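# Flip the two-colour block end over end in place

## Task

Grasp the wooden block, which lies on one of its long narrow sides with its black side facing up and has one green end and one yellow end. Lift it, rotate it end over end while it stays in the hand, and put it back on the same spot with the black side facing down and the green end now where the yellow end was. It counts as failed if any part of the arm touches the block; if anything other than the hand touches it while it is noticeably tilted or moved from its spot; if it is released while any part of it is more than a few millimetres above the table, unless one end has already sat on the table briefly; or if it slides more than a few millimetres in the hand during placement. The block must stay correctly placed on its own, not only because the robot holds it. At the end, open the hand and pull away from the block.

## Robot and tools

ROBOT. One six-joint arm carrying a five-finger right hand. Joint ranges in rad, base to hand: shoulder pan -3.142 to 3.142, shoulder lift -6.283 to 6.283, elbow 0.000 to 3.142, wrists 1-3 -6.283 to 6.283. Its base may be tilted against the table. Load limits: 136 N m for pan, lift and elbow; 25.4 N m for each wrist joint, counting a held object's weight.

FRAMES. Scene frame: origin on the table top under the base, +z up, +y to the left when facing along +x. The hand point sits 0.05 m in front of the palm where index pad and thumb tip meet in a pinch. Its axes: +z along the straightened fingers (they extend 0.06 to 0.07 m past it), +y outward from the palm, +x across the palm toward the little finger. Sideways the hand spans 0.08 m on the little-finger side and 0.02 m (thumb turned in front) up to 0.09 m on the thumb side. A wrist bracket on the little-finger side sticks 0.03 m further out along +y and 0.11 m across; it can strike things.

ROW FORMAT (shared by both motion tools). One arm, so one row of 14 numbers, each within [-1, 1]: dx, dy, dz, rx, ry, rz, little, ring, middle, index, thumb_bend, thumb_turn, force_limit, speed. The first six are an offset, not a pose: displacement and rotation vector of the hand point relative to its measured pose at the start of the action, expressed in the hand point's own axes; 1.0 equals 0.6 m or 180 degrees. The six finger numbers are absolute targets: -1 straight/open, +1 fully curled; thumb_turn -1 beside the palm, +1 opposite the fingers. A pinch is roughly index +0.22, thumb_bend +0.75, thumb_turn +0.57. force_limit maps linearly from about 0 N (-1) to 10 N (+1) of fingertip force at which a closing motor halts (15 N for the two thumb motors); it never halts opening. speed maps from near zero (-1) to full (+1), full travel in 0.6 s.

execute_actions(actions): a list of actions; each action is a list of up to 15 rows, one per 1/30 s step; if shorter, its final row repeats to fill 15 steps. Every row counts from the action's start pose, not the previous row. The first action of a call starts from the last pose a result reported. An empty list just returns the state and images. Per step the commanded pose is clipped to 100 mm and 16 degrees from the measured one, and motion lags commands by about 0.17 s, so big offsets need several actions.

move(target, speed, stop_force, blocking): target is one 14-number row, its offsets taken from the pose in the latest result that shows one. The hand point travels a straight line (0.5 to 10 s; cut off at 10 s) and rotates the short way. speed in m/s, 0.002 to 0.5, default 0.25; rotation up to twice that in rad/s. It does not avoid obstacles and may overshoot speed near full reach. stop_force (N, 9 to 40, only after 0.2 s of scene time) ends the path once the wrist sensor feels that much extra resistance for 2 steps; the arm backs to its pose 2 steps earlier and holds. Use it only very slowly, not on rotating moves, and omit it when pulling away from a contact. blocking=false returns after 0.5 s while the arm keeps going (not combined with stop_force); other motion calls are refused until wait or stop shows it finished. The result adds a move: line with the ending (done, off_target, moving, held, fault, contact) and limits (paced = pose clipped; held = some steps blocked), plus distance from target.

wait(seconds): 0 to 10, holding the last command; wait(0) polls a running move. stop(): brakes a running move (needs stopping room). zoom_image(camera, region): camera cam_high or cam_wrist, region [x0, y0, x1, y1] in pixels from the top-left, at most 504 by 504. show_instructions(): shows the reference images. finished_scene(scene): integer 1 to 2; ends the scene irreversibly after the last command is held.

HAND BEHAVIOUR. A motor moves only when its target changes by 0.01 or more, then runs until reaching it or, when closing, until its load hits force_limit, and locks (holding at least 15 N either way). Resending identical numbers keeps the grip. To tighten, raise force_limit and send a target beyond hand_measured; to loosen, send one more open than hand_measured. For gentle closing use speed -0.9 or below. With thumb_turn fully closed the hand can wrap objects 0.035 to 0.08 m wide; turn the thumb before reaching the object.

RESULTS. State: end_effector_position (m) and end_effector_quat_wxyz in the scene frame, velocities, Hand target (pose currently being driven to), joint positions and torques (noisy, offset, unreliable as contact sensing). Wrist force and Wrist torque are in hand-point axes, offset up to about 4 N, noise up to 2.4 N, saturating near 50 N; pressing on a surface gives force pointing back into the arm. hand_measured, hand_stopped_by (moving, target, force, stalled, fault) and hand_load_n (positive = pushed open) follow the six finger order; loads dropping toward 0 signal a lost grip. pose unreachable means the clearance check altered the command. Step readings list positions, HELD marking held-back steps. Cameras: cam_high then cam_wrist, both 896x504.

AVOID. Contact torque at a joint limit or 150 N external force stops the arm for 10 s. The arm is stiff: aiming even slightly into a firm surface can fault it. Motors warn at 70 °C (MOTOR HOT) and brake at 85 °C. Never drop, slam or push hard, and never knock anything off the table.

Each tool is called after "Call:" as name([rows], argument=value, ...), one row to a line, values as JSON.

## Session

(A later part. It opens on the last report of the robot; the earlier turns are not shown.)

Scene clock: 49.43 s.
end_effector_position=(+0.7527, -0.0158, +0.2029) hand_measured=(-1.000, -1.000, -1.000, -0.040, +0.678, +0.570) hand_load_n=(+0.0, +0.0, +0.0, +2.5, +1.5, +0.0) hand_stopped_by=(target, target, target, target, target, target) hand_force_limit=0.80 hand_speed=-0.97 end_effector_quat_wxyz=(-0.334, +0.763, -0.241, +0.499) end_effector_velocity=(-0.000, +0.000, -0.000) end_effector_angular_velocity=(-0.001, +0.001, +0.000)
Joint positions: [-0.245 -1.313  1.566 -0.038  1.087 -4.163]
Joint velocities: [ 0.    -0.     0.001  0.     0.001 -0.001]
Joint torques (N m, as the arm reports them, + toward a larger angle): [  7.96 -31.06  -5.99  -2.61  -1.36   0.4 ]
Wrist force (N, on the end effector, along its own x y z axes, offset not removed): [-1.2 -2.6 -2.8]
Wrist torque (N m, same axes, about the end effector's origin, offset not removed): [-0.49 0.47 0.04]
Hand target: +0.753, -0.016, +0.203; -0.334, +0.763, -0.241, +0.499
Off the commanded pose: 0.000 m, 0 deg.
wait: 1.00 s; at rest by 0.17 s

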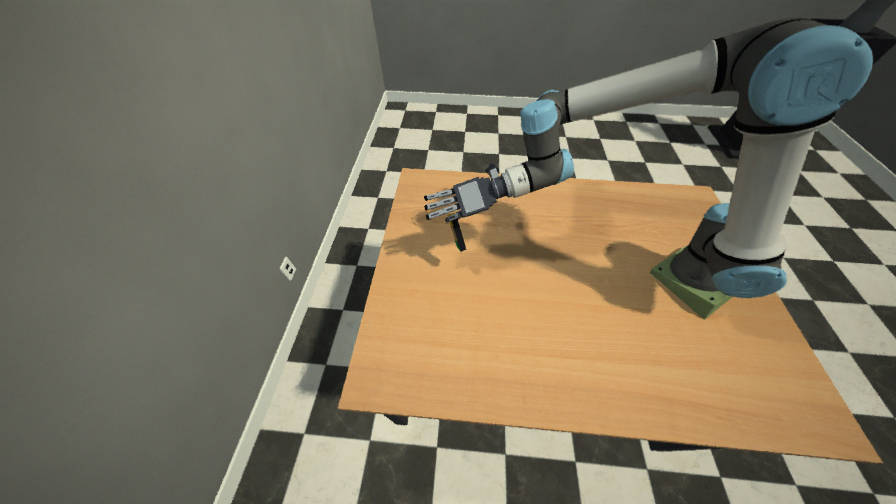

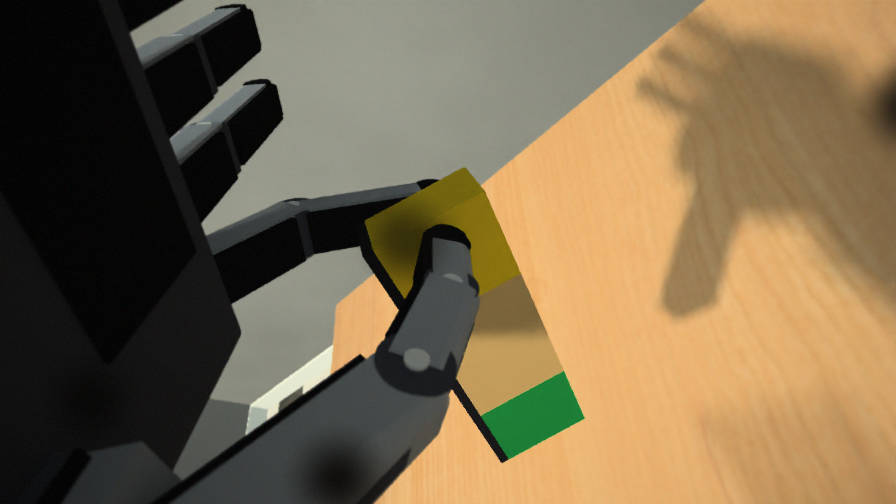

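It creeps smoothly; rotate the hand 90° slowly while loose.

Call:
move(target=[0,0,0,0,-0.175,0.468,-1,-1,-1,-0.038,0.68,0.57,0.8,-0.97], speed=0.25)

Call:
wait(seconds=3)

Call:
zoom_image(camera="cam_high", region=[390,150,550,290])

Scene clock: 55.40 s.
end_effector_position=(+0.7528, -0.0158, +0.2027) hand_measured=(-1.000, -1.000, -1.000, -0.040, +0.678, +0.570) hand_load_n=(+0.0, +0.0, +0.0, +2.5, +1.5, -0.5) hand_stopped_by=(target, target, target, target, target, target) hand_force_limit=0.80 hand_speed=-0.97 end_effector_quat_wxyz=(+0.625, -0.505, +0.593, +0.056) end_effector_velocity=(+0.000, -0.000, -0.001) end_effector_angular_velocity=(+0.009, +0.003, -0.003)
Joint positions: [-0.487 -0.878  1.015  0.533  0.407 -3.075]
Joint velocities: [-0.001 -0.     0.005 -0.011 -0.004  0.015]
Joint torques (N m, as the arm reports them, + toward a larger angle): [  2.03 -47.06  -2.18  -0.39  -2.72   2.03]
Wrist force (N, on the end effector, along its own x y z axes, offset not removed): [3.0 0.4 -2.4]
Wrist torque (N m, same axes, about the end effector's origin, offset not removed): [-0.01 -0.24 0.25]
Hand target: +0.753, -0.016, +0.203; +0.625, -0.504, +0.593, +0.057
Off the commanded pose: 0.000 m, 0 deg.
move: done

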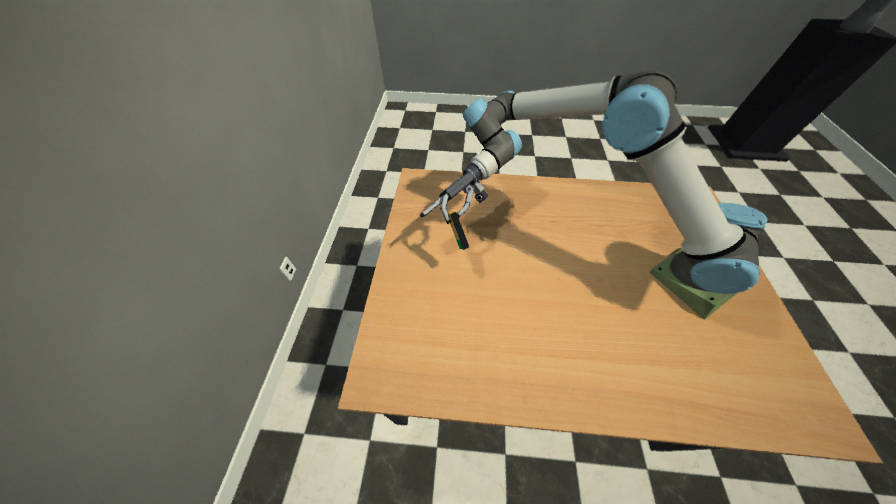

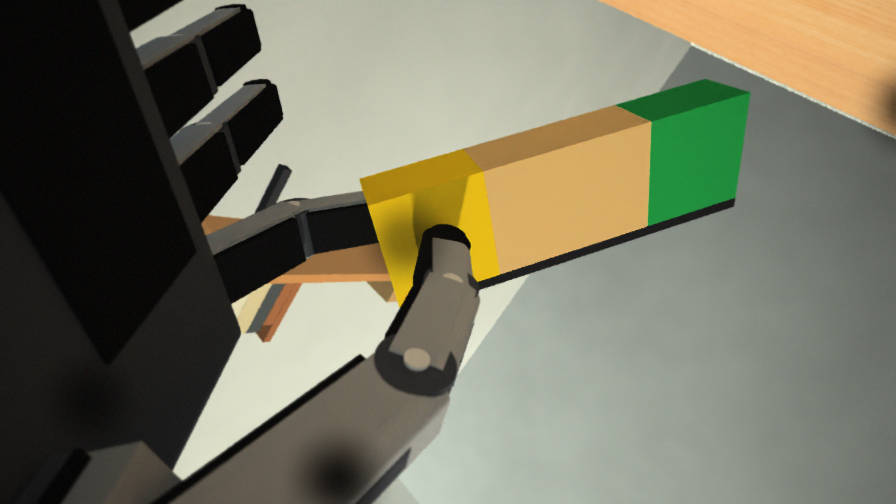

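Scene clock: 58.40 s.
end_effector_position=(+0.7528, -0.0157, +0.2027) hand_measured=(-1.000, -1.000, -1.000, -0.040, +0.678, +0.570) hand_load_n=(+0.0, +0.0, +0.0, +2.5, +1.5, -0.5) hand_stopped_by=(target, target, target, target, target, target) hand_force_limit=0.80 hand_speed=-0.97 end_effector_quat_wxyz=(+0.625, -0.504, +0.593, +0.057) end_effector_velocity=(+0.000, +0.000, +0.001) end_effector_angular_velocity=(+0.000, -0.000, +0.000)
Joint positions: [-0.487 -0.878  1.016  0.532  0.407 -3.074]
Joint velocities: [ 0.001  0.    -0.002  0.    -0.     0.001]
Joint torques (N m, as the arm reports them, + toward a larger angle): [  2.5  -65.45  -5.08  -0.76  -2.7    1.42]
Wrist force (N, on the end effector, along its own x y z axes, offset not removed): [1.4 1.4 -6.2]
Wrist torque (N m, same axes, about the end effector's origin, offset not removed): [0.44 0.27 0.23]
Hand target: +0.753, -0.016, +0.203; +0.625, -0.504, +0.593, +0.057
Off the commanded pose: 0.000 m, 0 deg.
wait: 3.00 s; at rest by 0.17 s

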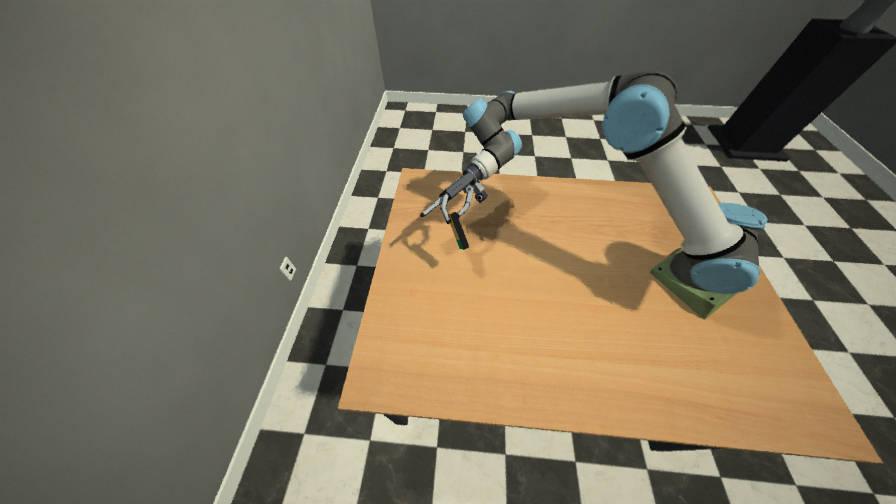

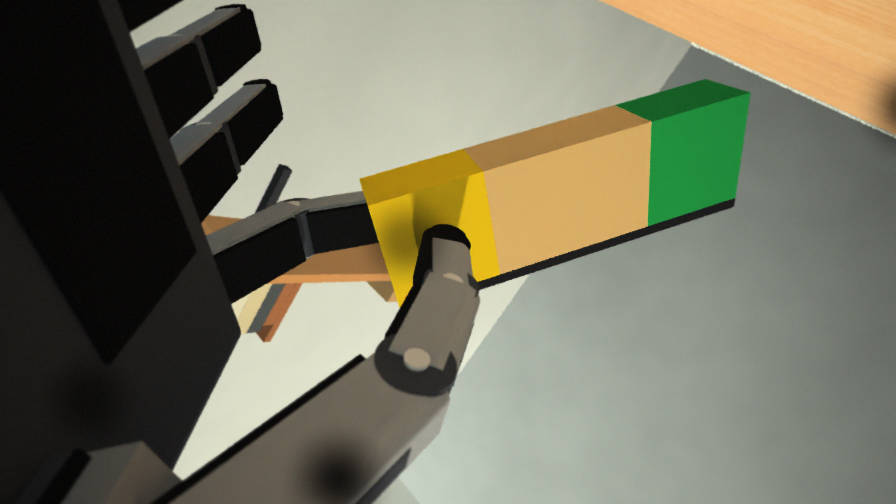

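Region (390, 150, 550, 290) of cam_high's 896x504 image, scaled by 3.150, with more detail than that image has; it fills the top 441 rows of this view, and the rest is white.

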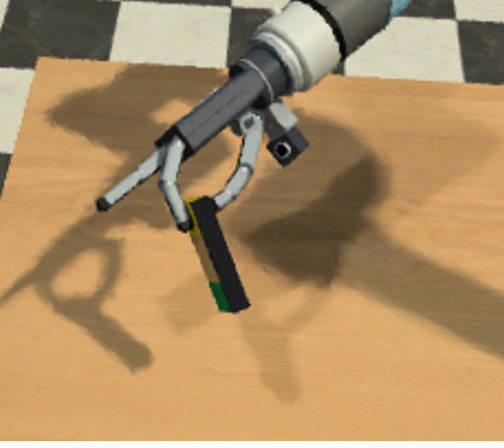

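Call:
move(target=[0,0,0,0,0,0,-1,-1,-1,-0.042,0.68,0.57,0.8,-0.99])

Call:
wait(seconds=2)

Scene clock: 62.73 s.
end_effector_position=(+0.7528, -0.0157, +0.2027) hand_measured=(-1.000, -1.000, -1.000, -0.042, +0.678, +0.570) hand_load_n=(+0.0, +0.0, +0.0, +2.0, +1.0, -0.5) hand_stopped_by=(target, target, target, target, target, target) hand_force_limit=0.80 hand_speed=-0.99 end_effector_quat_wxyz=(+0.625, -0.504, +0.593, +0.057) end_effector_velocity=(-0.000, -0.000, -0.000) end_effector_angular_velocity=(-0.001, -0.000, -0.000)
Joint positions: [-0.487 -0.878  1.016  0.532  0.407 -3.074]
Joint velocities: [-0.    -0.     0.     0.     0.    -0.001]
Joint torques (N m, as the arm reports them, + toward a larger angle): [  3.26 -65.62  -6.46  -0.7   -2.91   1.83]
Wrist force (N, on the end effector, along its own x y z axes, offset not removed): [4.2 -3.1 -1.3]
Wrist torque (N m, same axes, about the end effector's origin, offset not removed): [-0.48 -0.59 0.60]
Hand target: +0.753, -0.016, +0.203; +0.625, -0.504, +0.593, +0.057
Off the commanded pose: 0.000 m, 0 deg.
move: done

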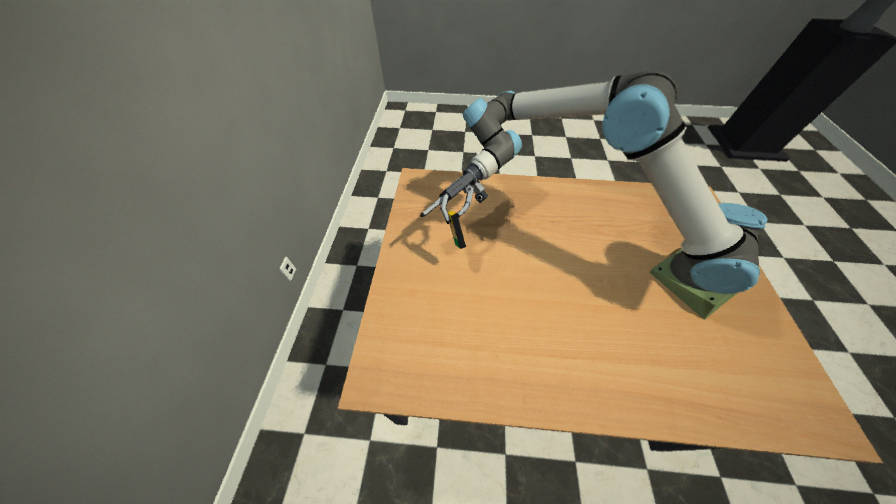

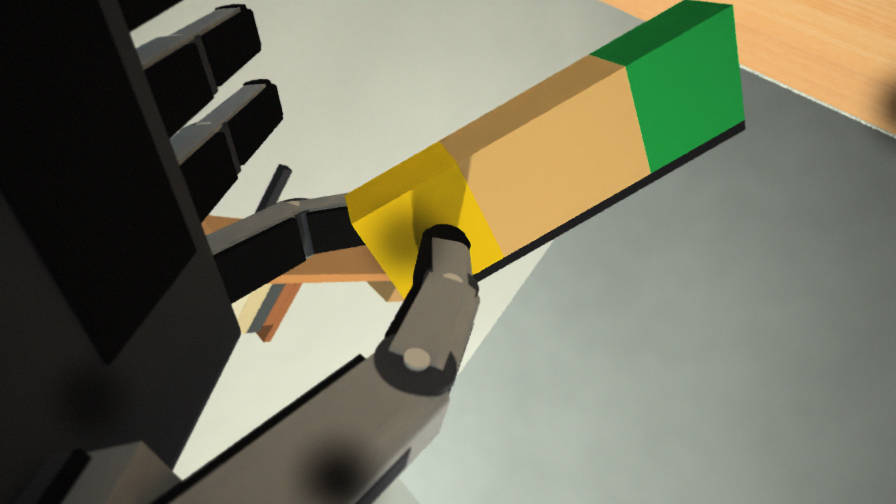

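Scene clock: 64.73 s.
end_effector_position=(+0.7528, -0.0157, +0.2027) hand_measured=(-1.000, -1.000, -1.000, -0.042, +0.678, +0.570) hand_load_n=(+0.0, +0.0, +0.0, +2.0, +1.0, -0.5) hand_stopped_by=(target, target, target, target, target, target) hand_force_limit=0.80 hand_speed=-0.99 end_effector_quat_wxyz=(+0.625, -0.504, +0.593, +0.057) end_effector_velocity=(-0.000, -0.000, -0.000) end_effector_angular_velocity=(-0.000, +0.001, -0.001)
Joint positions: [-0.487 -0.878  1.016  0.532  0.407 -3.074]
Joint velocities: [-0.001 -0.    -0.     0.001  0.    -0.   ]
Joint torques (N m, as the arm reports them, + toward a larger angle): [  2.37 -63.74  -4.92  -0.45  -2.86   1.67]
Wrist force (N, on the end effector, along its own x y z axes, offset not removed): [0.3 2.4 -3.2]
Wrist torque (N m, same axes, about the end effector's origin, offset not removed): [0.47 0.24 0.42]
Hand target: +0.753, -0.016, +0.203; +0.625, -0.504, +0.593, +0.057
Off the commanded pose: 0.000 m, 0 deg.
wait: 2.00 s; at rest by 0.17 s

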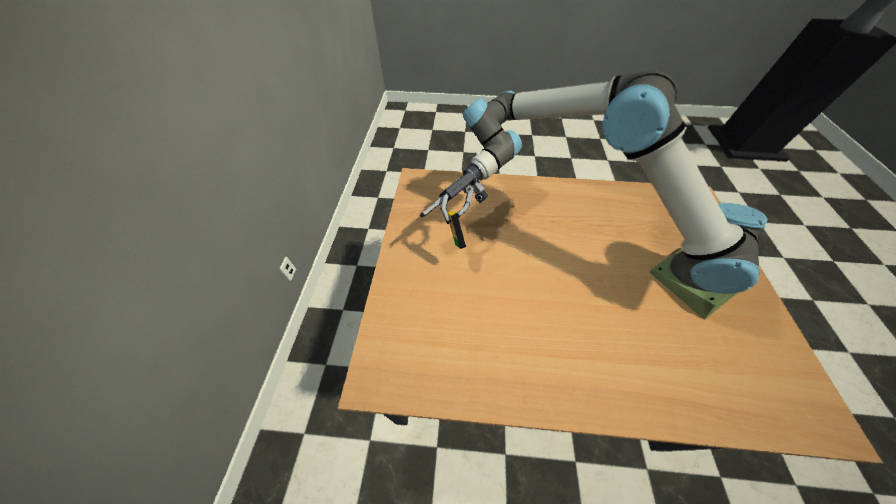

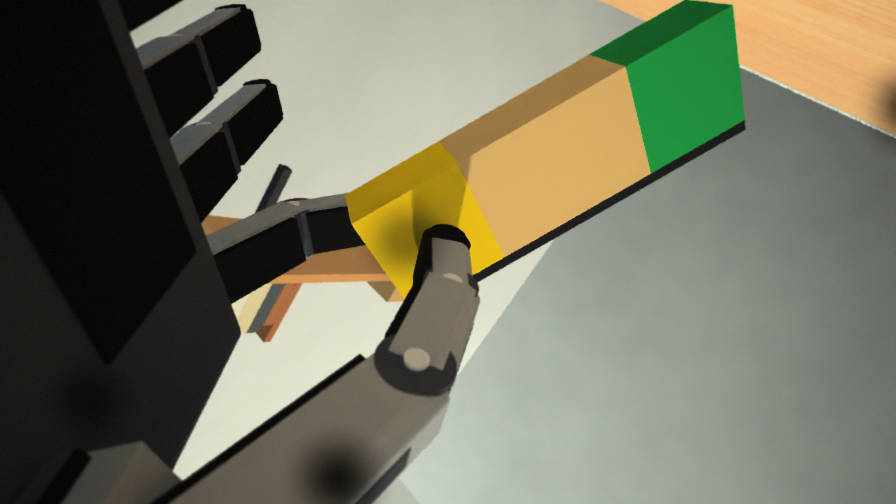

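Call:
move(target=[0,0,0,0,0,0,-1,-1,-1,-0.045,0.68,0.57,0.8,-0.99])

Call:
wait(seconds=1)

Scene clock: 66.83 s.
end_effector_position=(+0.7528, -0.0157, +0.2027) hand_measured=(-1.000, -1.000, -1.000, -0.046, +0.680, +0.570) hand_load_n=(+0.0, +0.0, +0.0, +1.0, +0.5, -0.5) hand_stopped_by=(target, target, target, target, target, target) hand_force_limit=0.80 hand_speed=-0.99 end_effector_quat_wxyz=(+0.625, -0.504, +0.593, +0.057) end_effector_velocity=(-0.000, +0.000, -0.000) end_effector_angular_velocity=(+0.001, +0.001, +0.000)
Joint positions: [-0.487 -0.878  1.016  0.532  0.407 -3.074]
Joint velocities: [ 0.     0.     0.001  0.001 -0.     0.   ]
Joint torques (N m, as the arm reports them, + toward a larger angle): [  2.65 -62.35  -5.03  -0.54  -2.94   1.56]
Wrist force (N, on the end effector, along its own x y z axes, offset not removed): [0.1 3.9 0.6]
Wrist torque (N m, same axes, about the end effector's origin, offset not removed): [0.30 0.22 0.24]
Hand target: +0.753, -0.016, +0.203; +0.625, -0.504, +0.593, +0.057
Off the commanded pose: 0.000 m, 0 deg.
move: done

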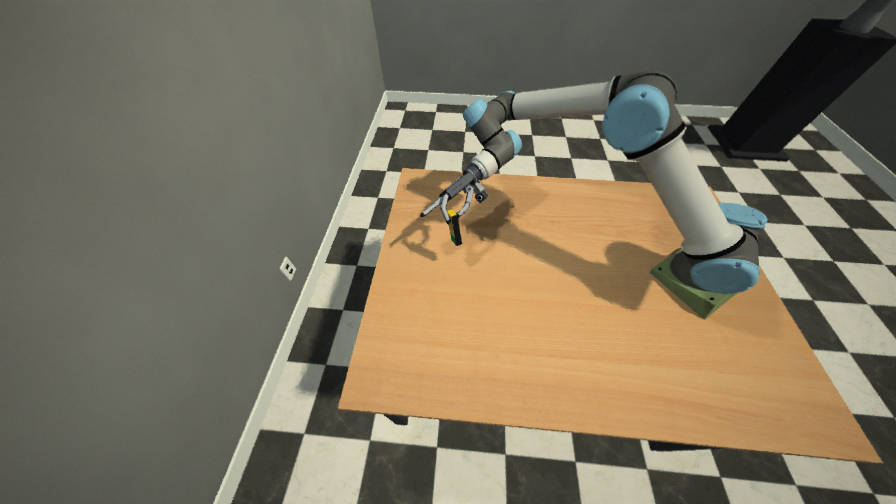

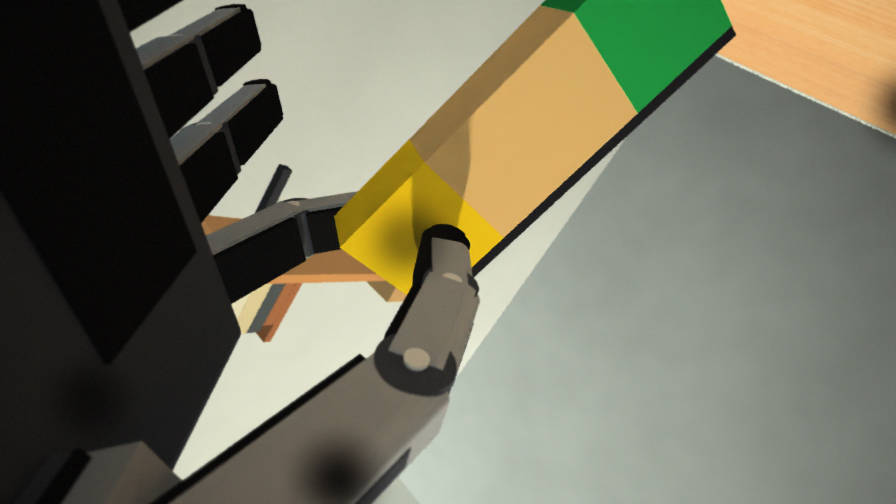

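Scene clock: 67.83 s.
end_effector_position=(+0.7528, -0.0157, +0.2027) hand_measured=(-1.000, -1.000, -1.000, -0.046, +0.680, +0.570) hand_load_n=(+0.0, +0.0, +0.0, +1.0, +0.5, -0.5) hand_stopped_by=(target, target, target, target, target, target) hand_force_limit=0.80 hand_speed=-0.99 end_effector_quat_wxyz=(+0.625, -0.504, +0.593, +0.057) end_effector_velocity=(-0.000, -0.000, -0.000) end_effector_angular_velocity=(+0.002, +0.003, -0.001)
Joint positions: [-0.487 -0.878  1.016  0.532  0.407 -3.074]
Joint velocities: [-0.001 -0.     0.001  0.001  0.     0.001]
Joint torques (N m, as the arm reports them, + toward a larger angle): [  3.72 -62.7   -4.82  -0.6   -2.74   1.6 ]
Wrist force (N, on the end effector, along its own x y z axes, offset not removed): [2.1 -1.4 -2.8]
Wrist torque (N m, same axes, about the end effector's origin, offset not removed): [-0.13 -0.09 0.15]
Hand target: +0.753, -0.016, +0.203; +0.625, -0.504, +0.593, +0.057
Off the commanded pose: 0.000 m, 0 deg.
wait: 1.00 s; at rest by 0.17 s

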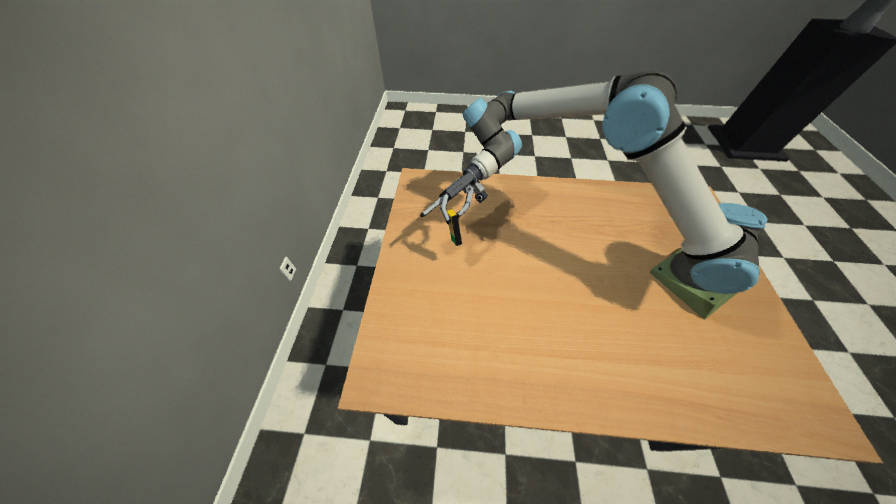

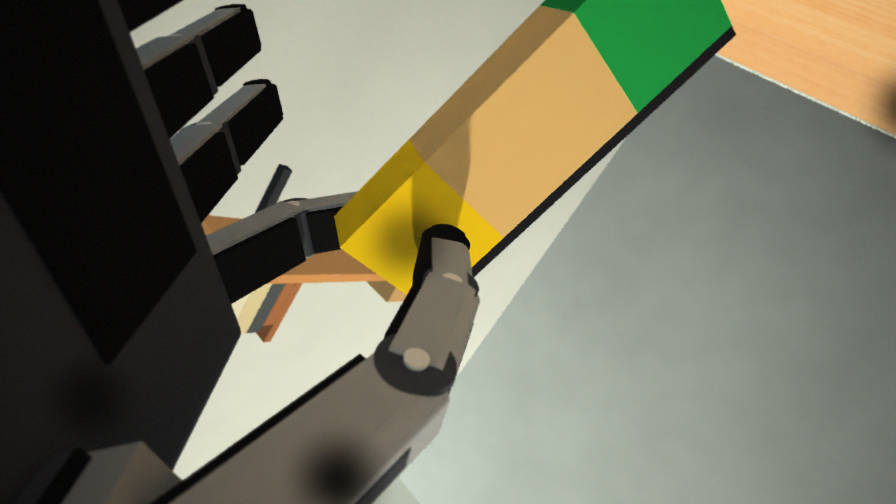

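Call:
move(target=[0,0,0,0,0,0,-1,-1,-1,0.3,0.68,0.57,1,-0.9])

Call:
move(target=[0,0,0,0,0.1925,-0.515,-1,-1,-1,0.3,0.68,0.57,1,-0.9], speed=0.3)

Scene clock: 73.73 s.
end_effector_position=(+0.7528, -0.0157, +0.2027) hand_measured=(-1.000, -1.000, -1.000, -0.020, +0.678, +0.570) hand_load_n=(+0.0, +0.0, +0.0, +9.5, +3.0, -1.0) hand_stopped_by=(target, target, target, force, target, target) hand_force_limit=1.00 hand_speed=-0.90 end_effector_quat_wxyz=(+0.625, -0.504, +0.593, +0.057) end_effector_velocity=(+0.000, +0.000, +0.000) end_effector_angular_velocity=(-0.000, -0.002, +0.001)
Joint positions: [-0.487 -0.878  1.016  0.532  0.407 -3.074]
Joint velocities: [ 0.    -0.    -0.001 -0.001 -0.001  0.   ]
Joint torques (N m, as the arm reports them, + toward a larger angle): [  2.13 -62.04  -5.44  -0.5   -3.18   1.7 ]
Wrist force (N, on the end effector, along its own x y z axes, offset not removed): [2.6 -2.9 -1.7]
Wrist torque (N m, same axes, about the end effector's origin, offset not removed): [-0.35 -0.33 0.09]
Hand target: +0.753, -0.016, +0.203; +0.625, -0.504, +0.593, +0.057
Off the commanded pose: 0.000 m, 0 deg.
move: done

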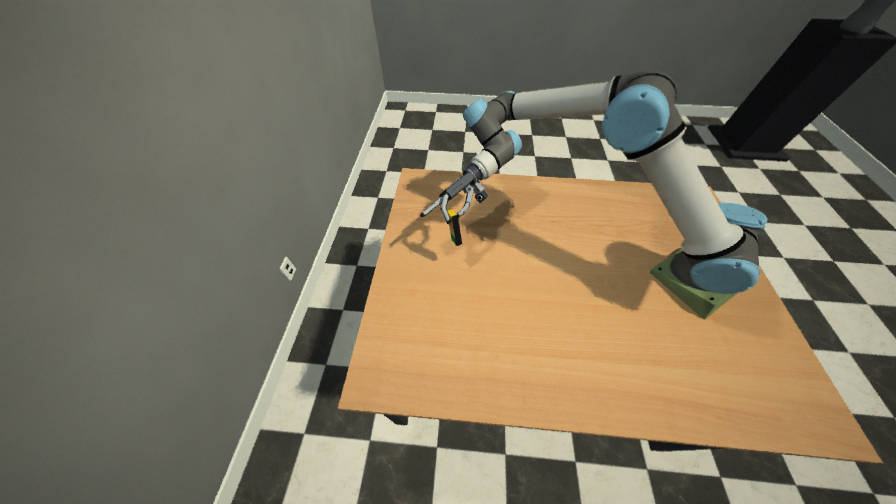

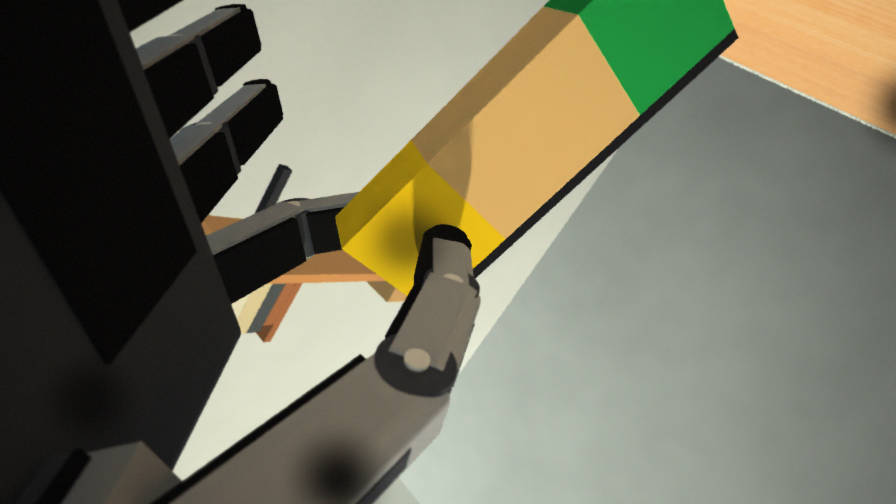

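Scene clock: 77.10 s.
end_effector_position=(+0.7527, -0.0159, +0.2030) hand_measured=(-1.000, -1.000, -1.000, -0.020, +0.678, +0.570) hand_load_n=(+0.0, +0.0, +0.0, +9.5, +3.0, -0.5) hand_stopped_by=(target, target, target, force, target, target) hand_force_limit=1.00 hand_speed=-0.90 end_effector_quat_wxyz=(-0.289, +0.764, -0.193, +0.543) end_effector_velocity=(-0.000, +0.000, -0.001) end_effector_angular_velocity=(-0.009, -0.005, -0.000)
Joint positions: [-0.218 -1.333  1.631 -0.139  1.138 -4.281]
Joint velocities: [ 0.001 -0.001  0.007 -0.011  0.003 -0.008]
Joint torques (N m, as the arm reports them, + toward a larger angle): [ 14.47 -49.45  -7.08  -2.83   0.6   -1.9 ]
Wrist force (N, on the end effector, along its own x y z axes, offset not removed): [-0.8 -2.6 -2.7]
Wrist torque (N m, same axes, about the end effector's origin, offset not removed): [-0.40 0.26 0.13]
Hand target: +0.753, -0.016, +0.203; -0.289, +0.764, -0.193, +0.543
Off the commanded pose: 0.000 m, 0 deg.
move: done

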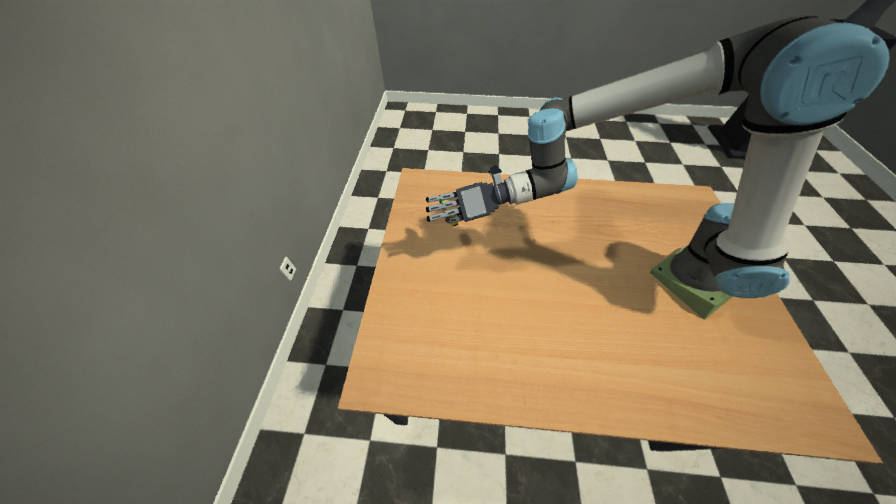

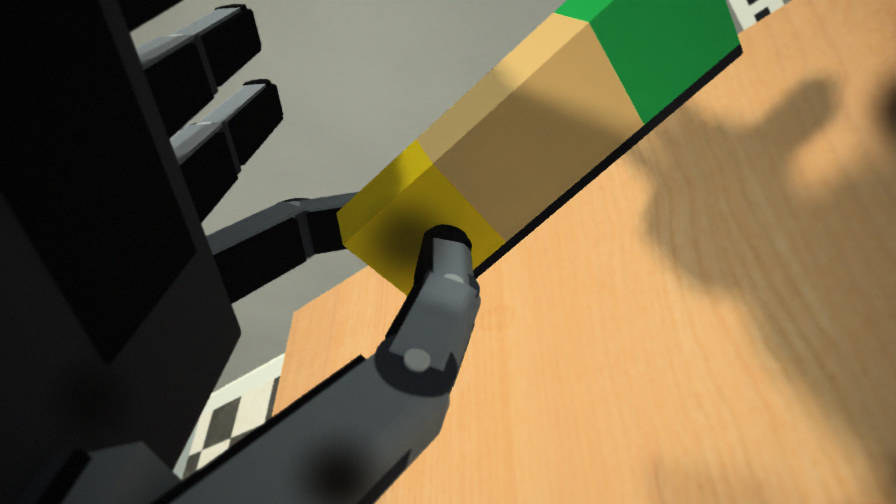

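Call:
move(target=[-0.28,0.085,0.037,0,0.006,-0.016,-1,-1,-1,0.3,0.68,0.57,1,-0.9], speed=0.08)

Call:
zoom_image(camera="cam_high", region=[410,200,530,300])

Scene clock: 83.53 s.
end_effector_position=(+0.7178, +0.0529, +0.0440) hand_measured=(-1.000, -1.000, -1.000, -0.020, +0.678, +0.570) hand_load_n=(+0.0, +0.0, +0.0, +9.5, +3.0, -0.5) hand_stopped_by=(target, target, target, force, target, target) hand_force_limit=1.00 hand_speed=-0.90 end_effector_quat_wxyz=(-0.274, +0.764, -0.177, +0.557) end_effector_velocity=(+0.001, +0.000, -0.001) end_effector_angular_velocity=(-0.002, -0.002, -0.000)
Joint positions: [-0.14  -1.142  1.893 -0.615  1.223 -4.311]
Joint velocities: [ 0.001  0.004 -0.    -0.005  0.001 -0.001]
Joint torques (N m, as the arm reports them, + toward a larger angle): [ 15.35 -33.12   3.48  -2.88   1.42  -1.8 ]
Wrist force (N, on the end effector, along its own x y z axes, offset not removed): [1.3 -1.9 -4.5]
Wrist torque (N m, same axes, about the end effector's origin, offset not removed): [-0.13 0.09 0.23]
Hand target: +0.718, +0.053, +0.044; -0.274, +0.764, -0.177, +0.557
Off the commanded pose: 0.000 m, 0 deg.
move: done

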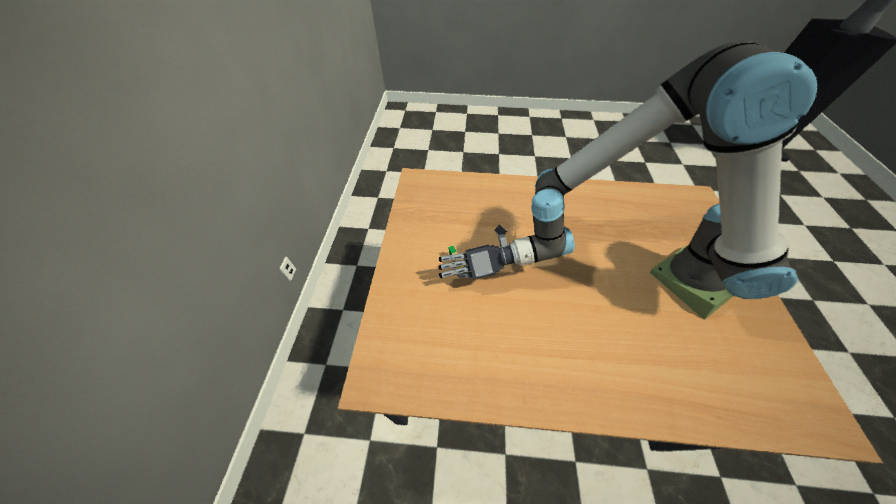

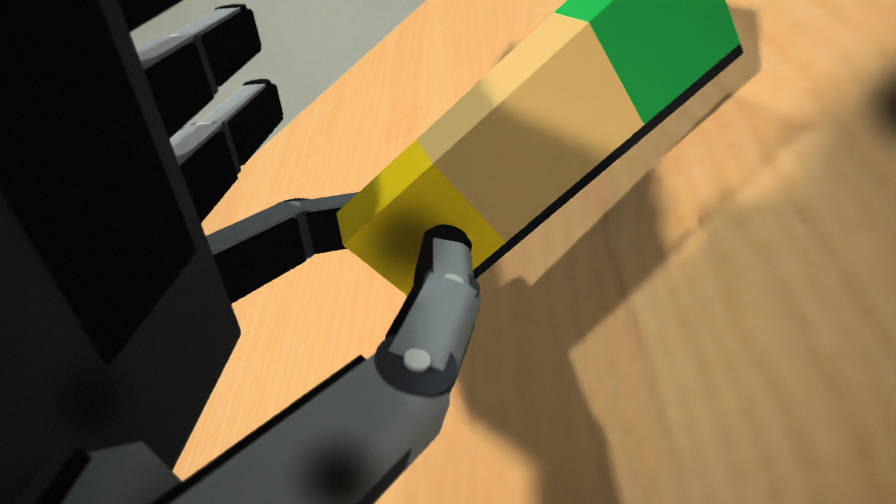

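Region (410, 200, 530, 300) of cam_high's 896x504 image, scaled by 4.200, with more detail than that image has.

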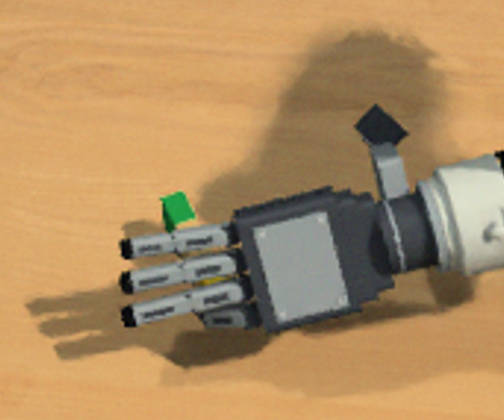

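Call:
move(target=[-0.0126,0.0103,0.004,0,0.0117,-0.031,-1,-1,-1,0.3,0.68,0.57,1,-0.9], speed=0.03)

Scene clock: 90.30 s.
end_effector_position=(+0.7179, +0.0529, +0.0340) hand_measured=(-1.000, -1.000, -1.000, -0.020, +0.678, +0.570) hand_load_n=(+0.0, +0.0, +0.0, +9.5, +3.0, -0.5) hand_stopped_by=(target, target, target, force, target, target) hand_force_limit=1.00 hand_speed=-0.90 end_effector_quat_wxyz=(-0.244, +0.761, -0.145, +0.583) end_effector_velocity=(-0.001, +0.000, -0.002) end_effector_angular_velocity=(-0.009, -0.002, +0.000)
Joint positions: [-0.128 -1.114  1.923 -0.711  1.248 -4.394]
Joint velocities: [ 0.001  0.003  0.004 -0.008  0.003 -0.008]
Joint torques (N m, as the arm reports them, + toward a larger angle): [ 15.6  -29.95   1.05  -3.2    1.12  -1.94]
Wrist force (N, on the end effector, along its own x y z axes, offset not removed): [-1.2 0.7 0.5]
Wrist torque (N m, same axes, about the end effector's origin, offset not removed): [-0.08 0.18 0.34]
Hand target: +0.718, +0.053, +0.034; -0.243, +0.761, -0.144, +0.583
Off the commanded pose: 0.000 m, 0 deg.
move: done

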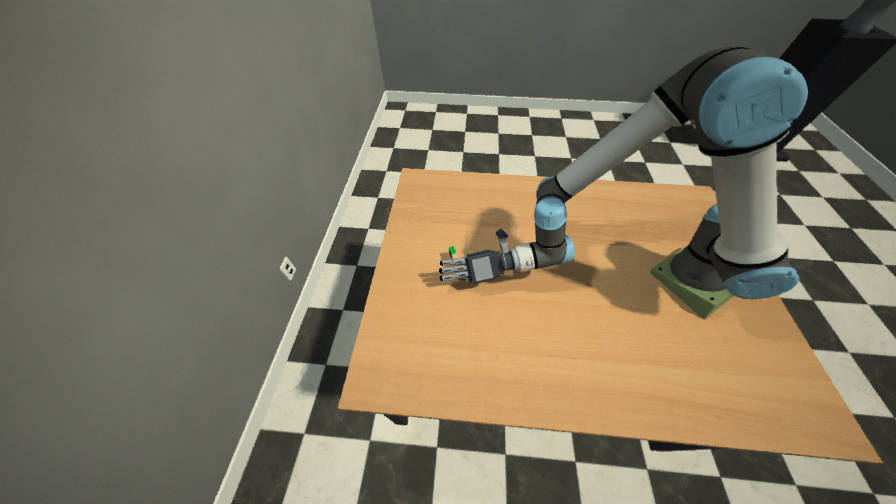

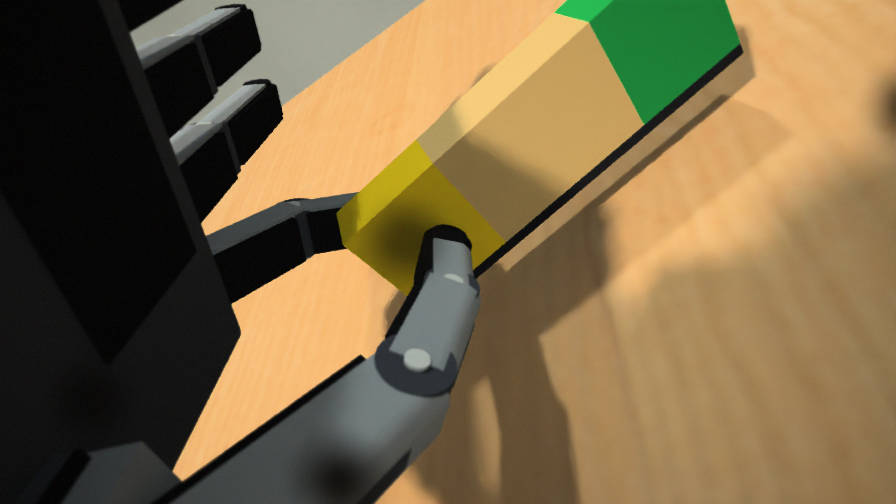

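Call:
move(target=[-0.027,0.018,0.0067,0,0,0,-1,-1,-1,0.3,0.68,0.57,1,-0.9], speed=0.005, stop_force=9)

Scene clock: 96.07 s.
end_effector_position=(+0.7180, +0.0528, +0.0176) hand_measured=(-1.000, -1.000, -1.000, -0.020, +0.678, +0.570) hand_load_n=(+0.0, +0.0, +0.0, +10.0, +2.5, -1.5) hand_stopped_by=(target, target, target, force, target, target) hand_force_limit=1.00 hand_speed=-0.90 end_effector_quat_wxyz=(-0.244, +0.761, -0.145, +0.583) end_effector_velocity=(-0.002, +0.001, +0.000) end_effector_angular_velocity=(+0.002, +0.005, +0.001)
Joint positions: [-0.135 -1.081  1.927 -0.747  1.241 -4.395]
Joint velocities: [ 0.001 -0.004  0.002  0.007  0.     0.001]
Joint torques (N m, as the arm reports them, + toward a larger angle): [ 12.44 -46.14   0.71   1.78   0.61  -1.42]
Wrist force (N, on the end effector, along its own x y z axes, offset not removed): [4.1 -2.2 -6.9]
Wrist torque (N m, same axes, about the end effector's origin, offset not removed): [0.50 0.02 0.34]
Hand target: +0.718, +0.053, +0.018; -0.244, +0.761, -0.145, +0.583
Off the commanded pose: 0.003 m, 0 deg.
move: contact

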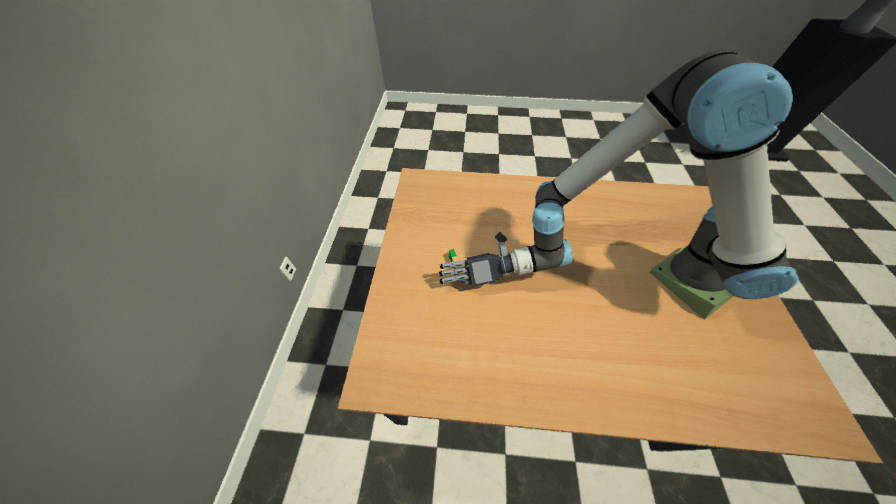

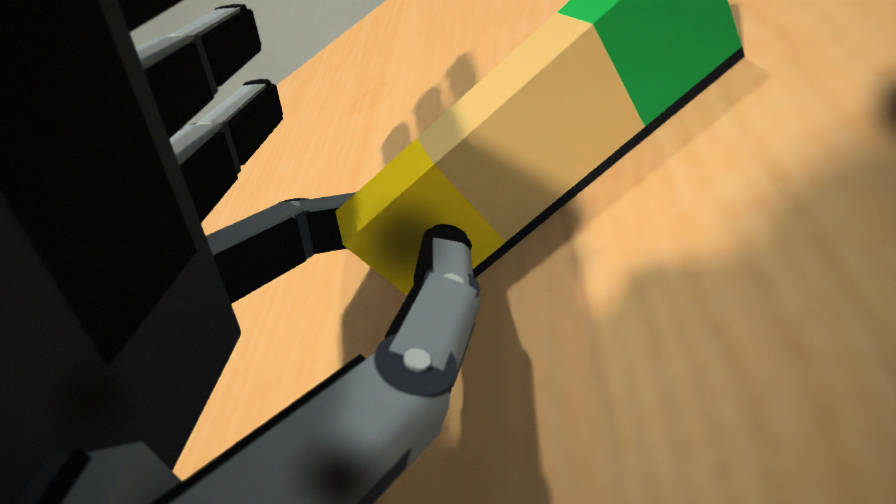

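Call:
move(target=[0,0,0,0,0,0,-1,-1,-1,-0.25,0.6,0.57,1,-0.7])

Call:
move(target=[0.204,-0.135,-0.05,0,0,0,-1,-1,-1,-0.25,0.6,0.57,1,-0.7], speed=0.1)

Scene clock: 99.40 s.
end_effector_position=(+0.7180, +0.0528, +0.0176) hand_measured=(-1.000, -1.000, -1.000, -0.250, +0.600, +0.570) hand_load_n=(+0.0, +0.0, +0.0, +0.0, +0.0, +0.0) hand_stopped_by=(target, target, target, target, target, target) hand_force_limit=1.00 hand_speed=-0.70 end_effector_quat_wxyz=(-0.244, +0.761, -0.144, +0.583) end_effector_velocity=(+0.000, -0.000, -0.000) end_effector_angular_velocity=(-0.001, -0.000, +0.000)
Joint positions: [-0.135 -1.081  1.926 -0.747  1.241 -4.395]
Joint velocities: [-0.     0.001 -0.001  0.    -0.    -0.001]
Joint torques (N m, as the arm reports them, + toward a larger angle): [  3.99 -31.82 -15.18  -2.81  -2.22  -0.26]
Wrist force (N, on the end effector, along its own x y z axes, offset not removed): [4.1 -1.1 -1.4]
Wrist torque (N m, same axes, about the end effector's origin, offset not removed): [-0.27 -0.53 0.32]
Hand target: +0.718, +0.053, +0.018; -0.244, +0.761, -0.145, +0.583
Off the commanded pose: 0.000 m, 0 deg.
move: done

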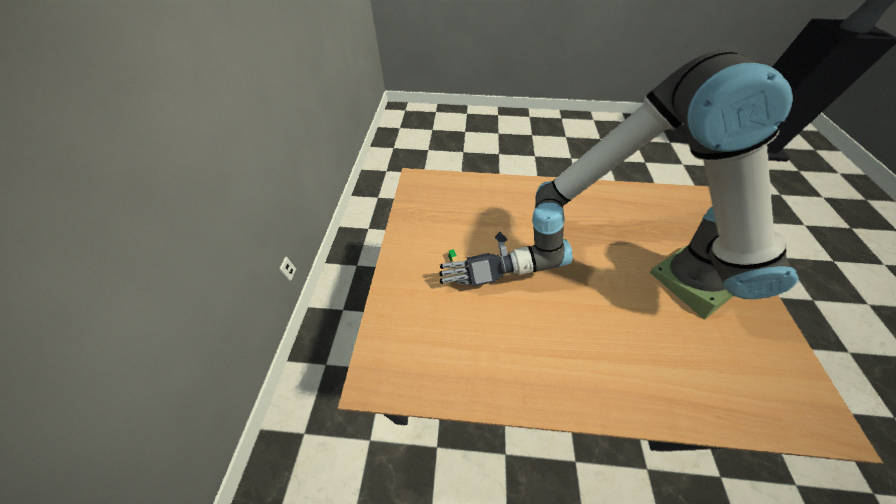

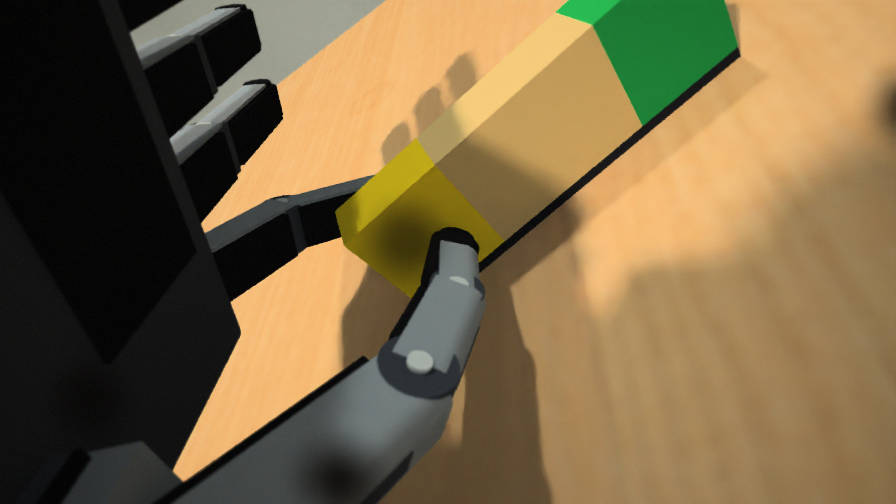

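Scene clock: 101.37 s.
end_effector_position=(+0.7181, +0.0531, +0.1673) hand_measured=(-1.000, -1.000, -1.000, -0.250, +0.600, +0.570) hand_load_n=(+0.0, +0.0, +0.0, +0.0, +0.0, +0.0) hand_stopped_by=(target, target, target, target, target, target) hand_force_limit=1.00 hand_speed=-0.70 end_effector_quat_wxyz=(-0.244, +0.761, -0.145, +0.583) end_effector_velocity=(-0.001, +0.000, +0.001) end_effector_angular_velocity=(-0.001, +0.002, +0.001)
Joint positions: [-0.071 -1.338  1.836 -0.401  1.304 -4.389]
Joint velocities: [ 0.001 -0.002 -0.001  0.006  0.001 -0.001]
Joint torques (N m, as the arm reports them, + toward a larger angle): [ 16.12 -44.91 -31.27   1.67   0.98   1.39]
Wrist force (N, on the end effector, along its own x y z axes, offset not removed): [-0.2 0.9 -0.1]
Wrist torque (N m, same axes, about the end effector's origin, offset not removed): [0.24 0.20 0.39]
Hand target: +0.718, +0.053, +0.167; -0.244, +0.761, -0.145, +0.583
Off the commanded pose: 0.000 m, 0 deg.
move: done

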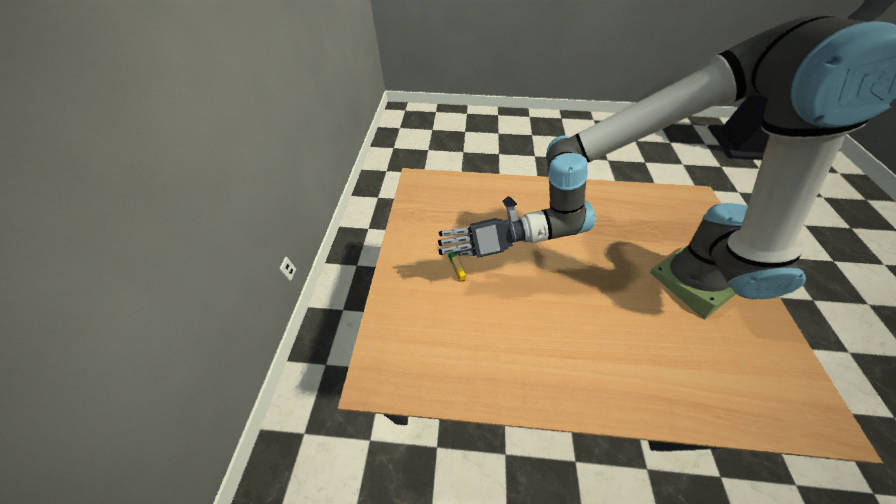

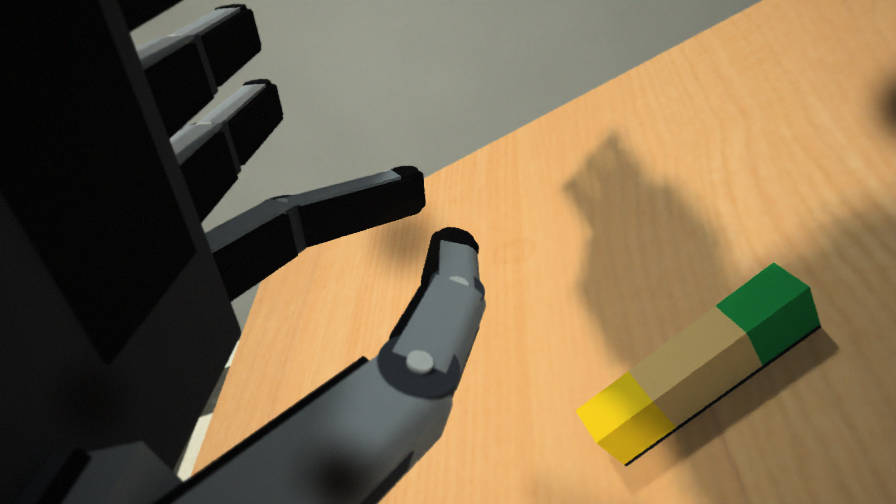

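Call:
finished_scene(scene=2)

The scene is finished: the task was done.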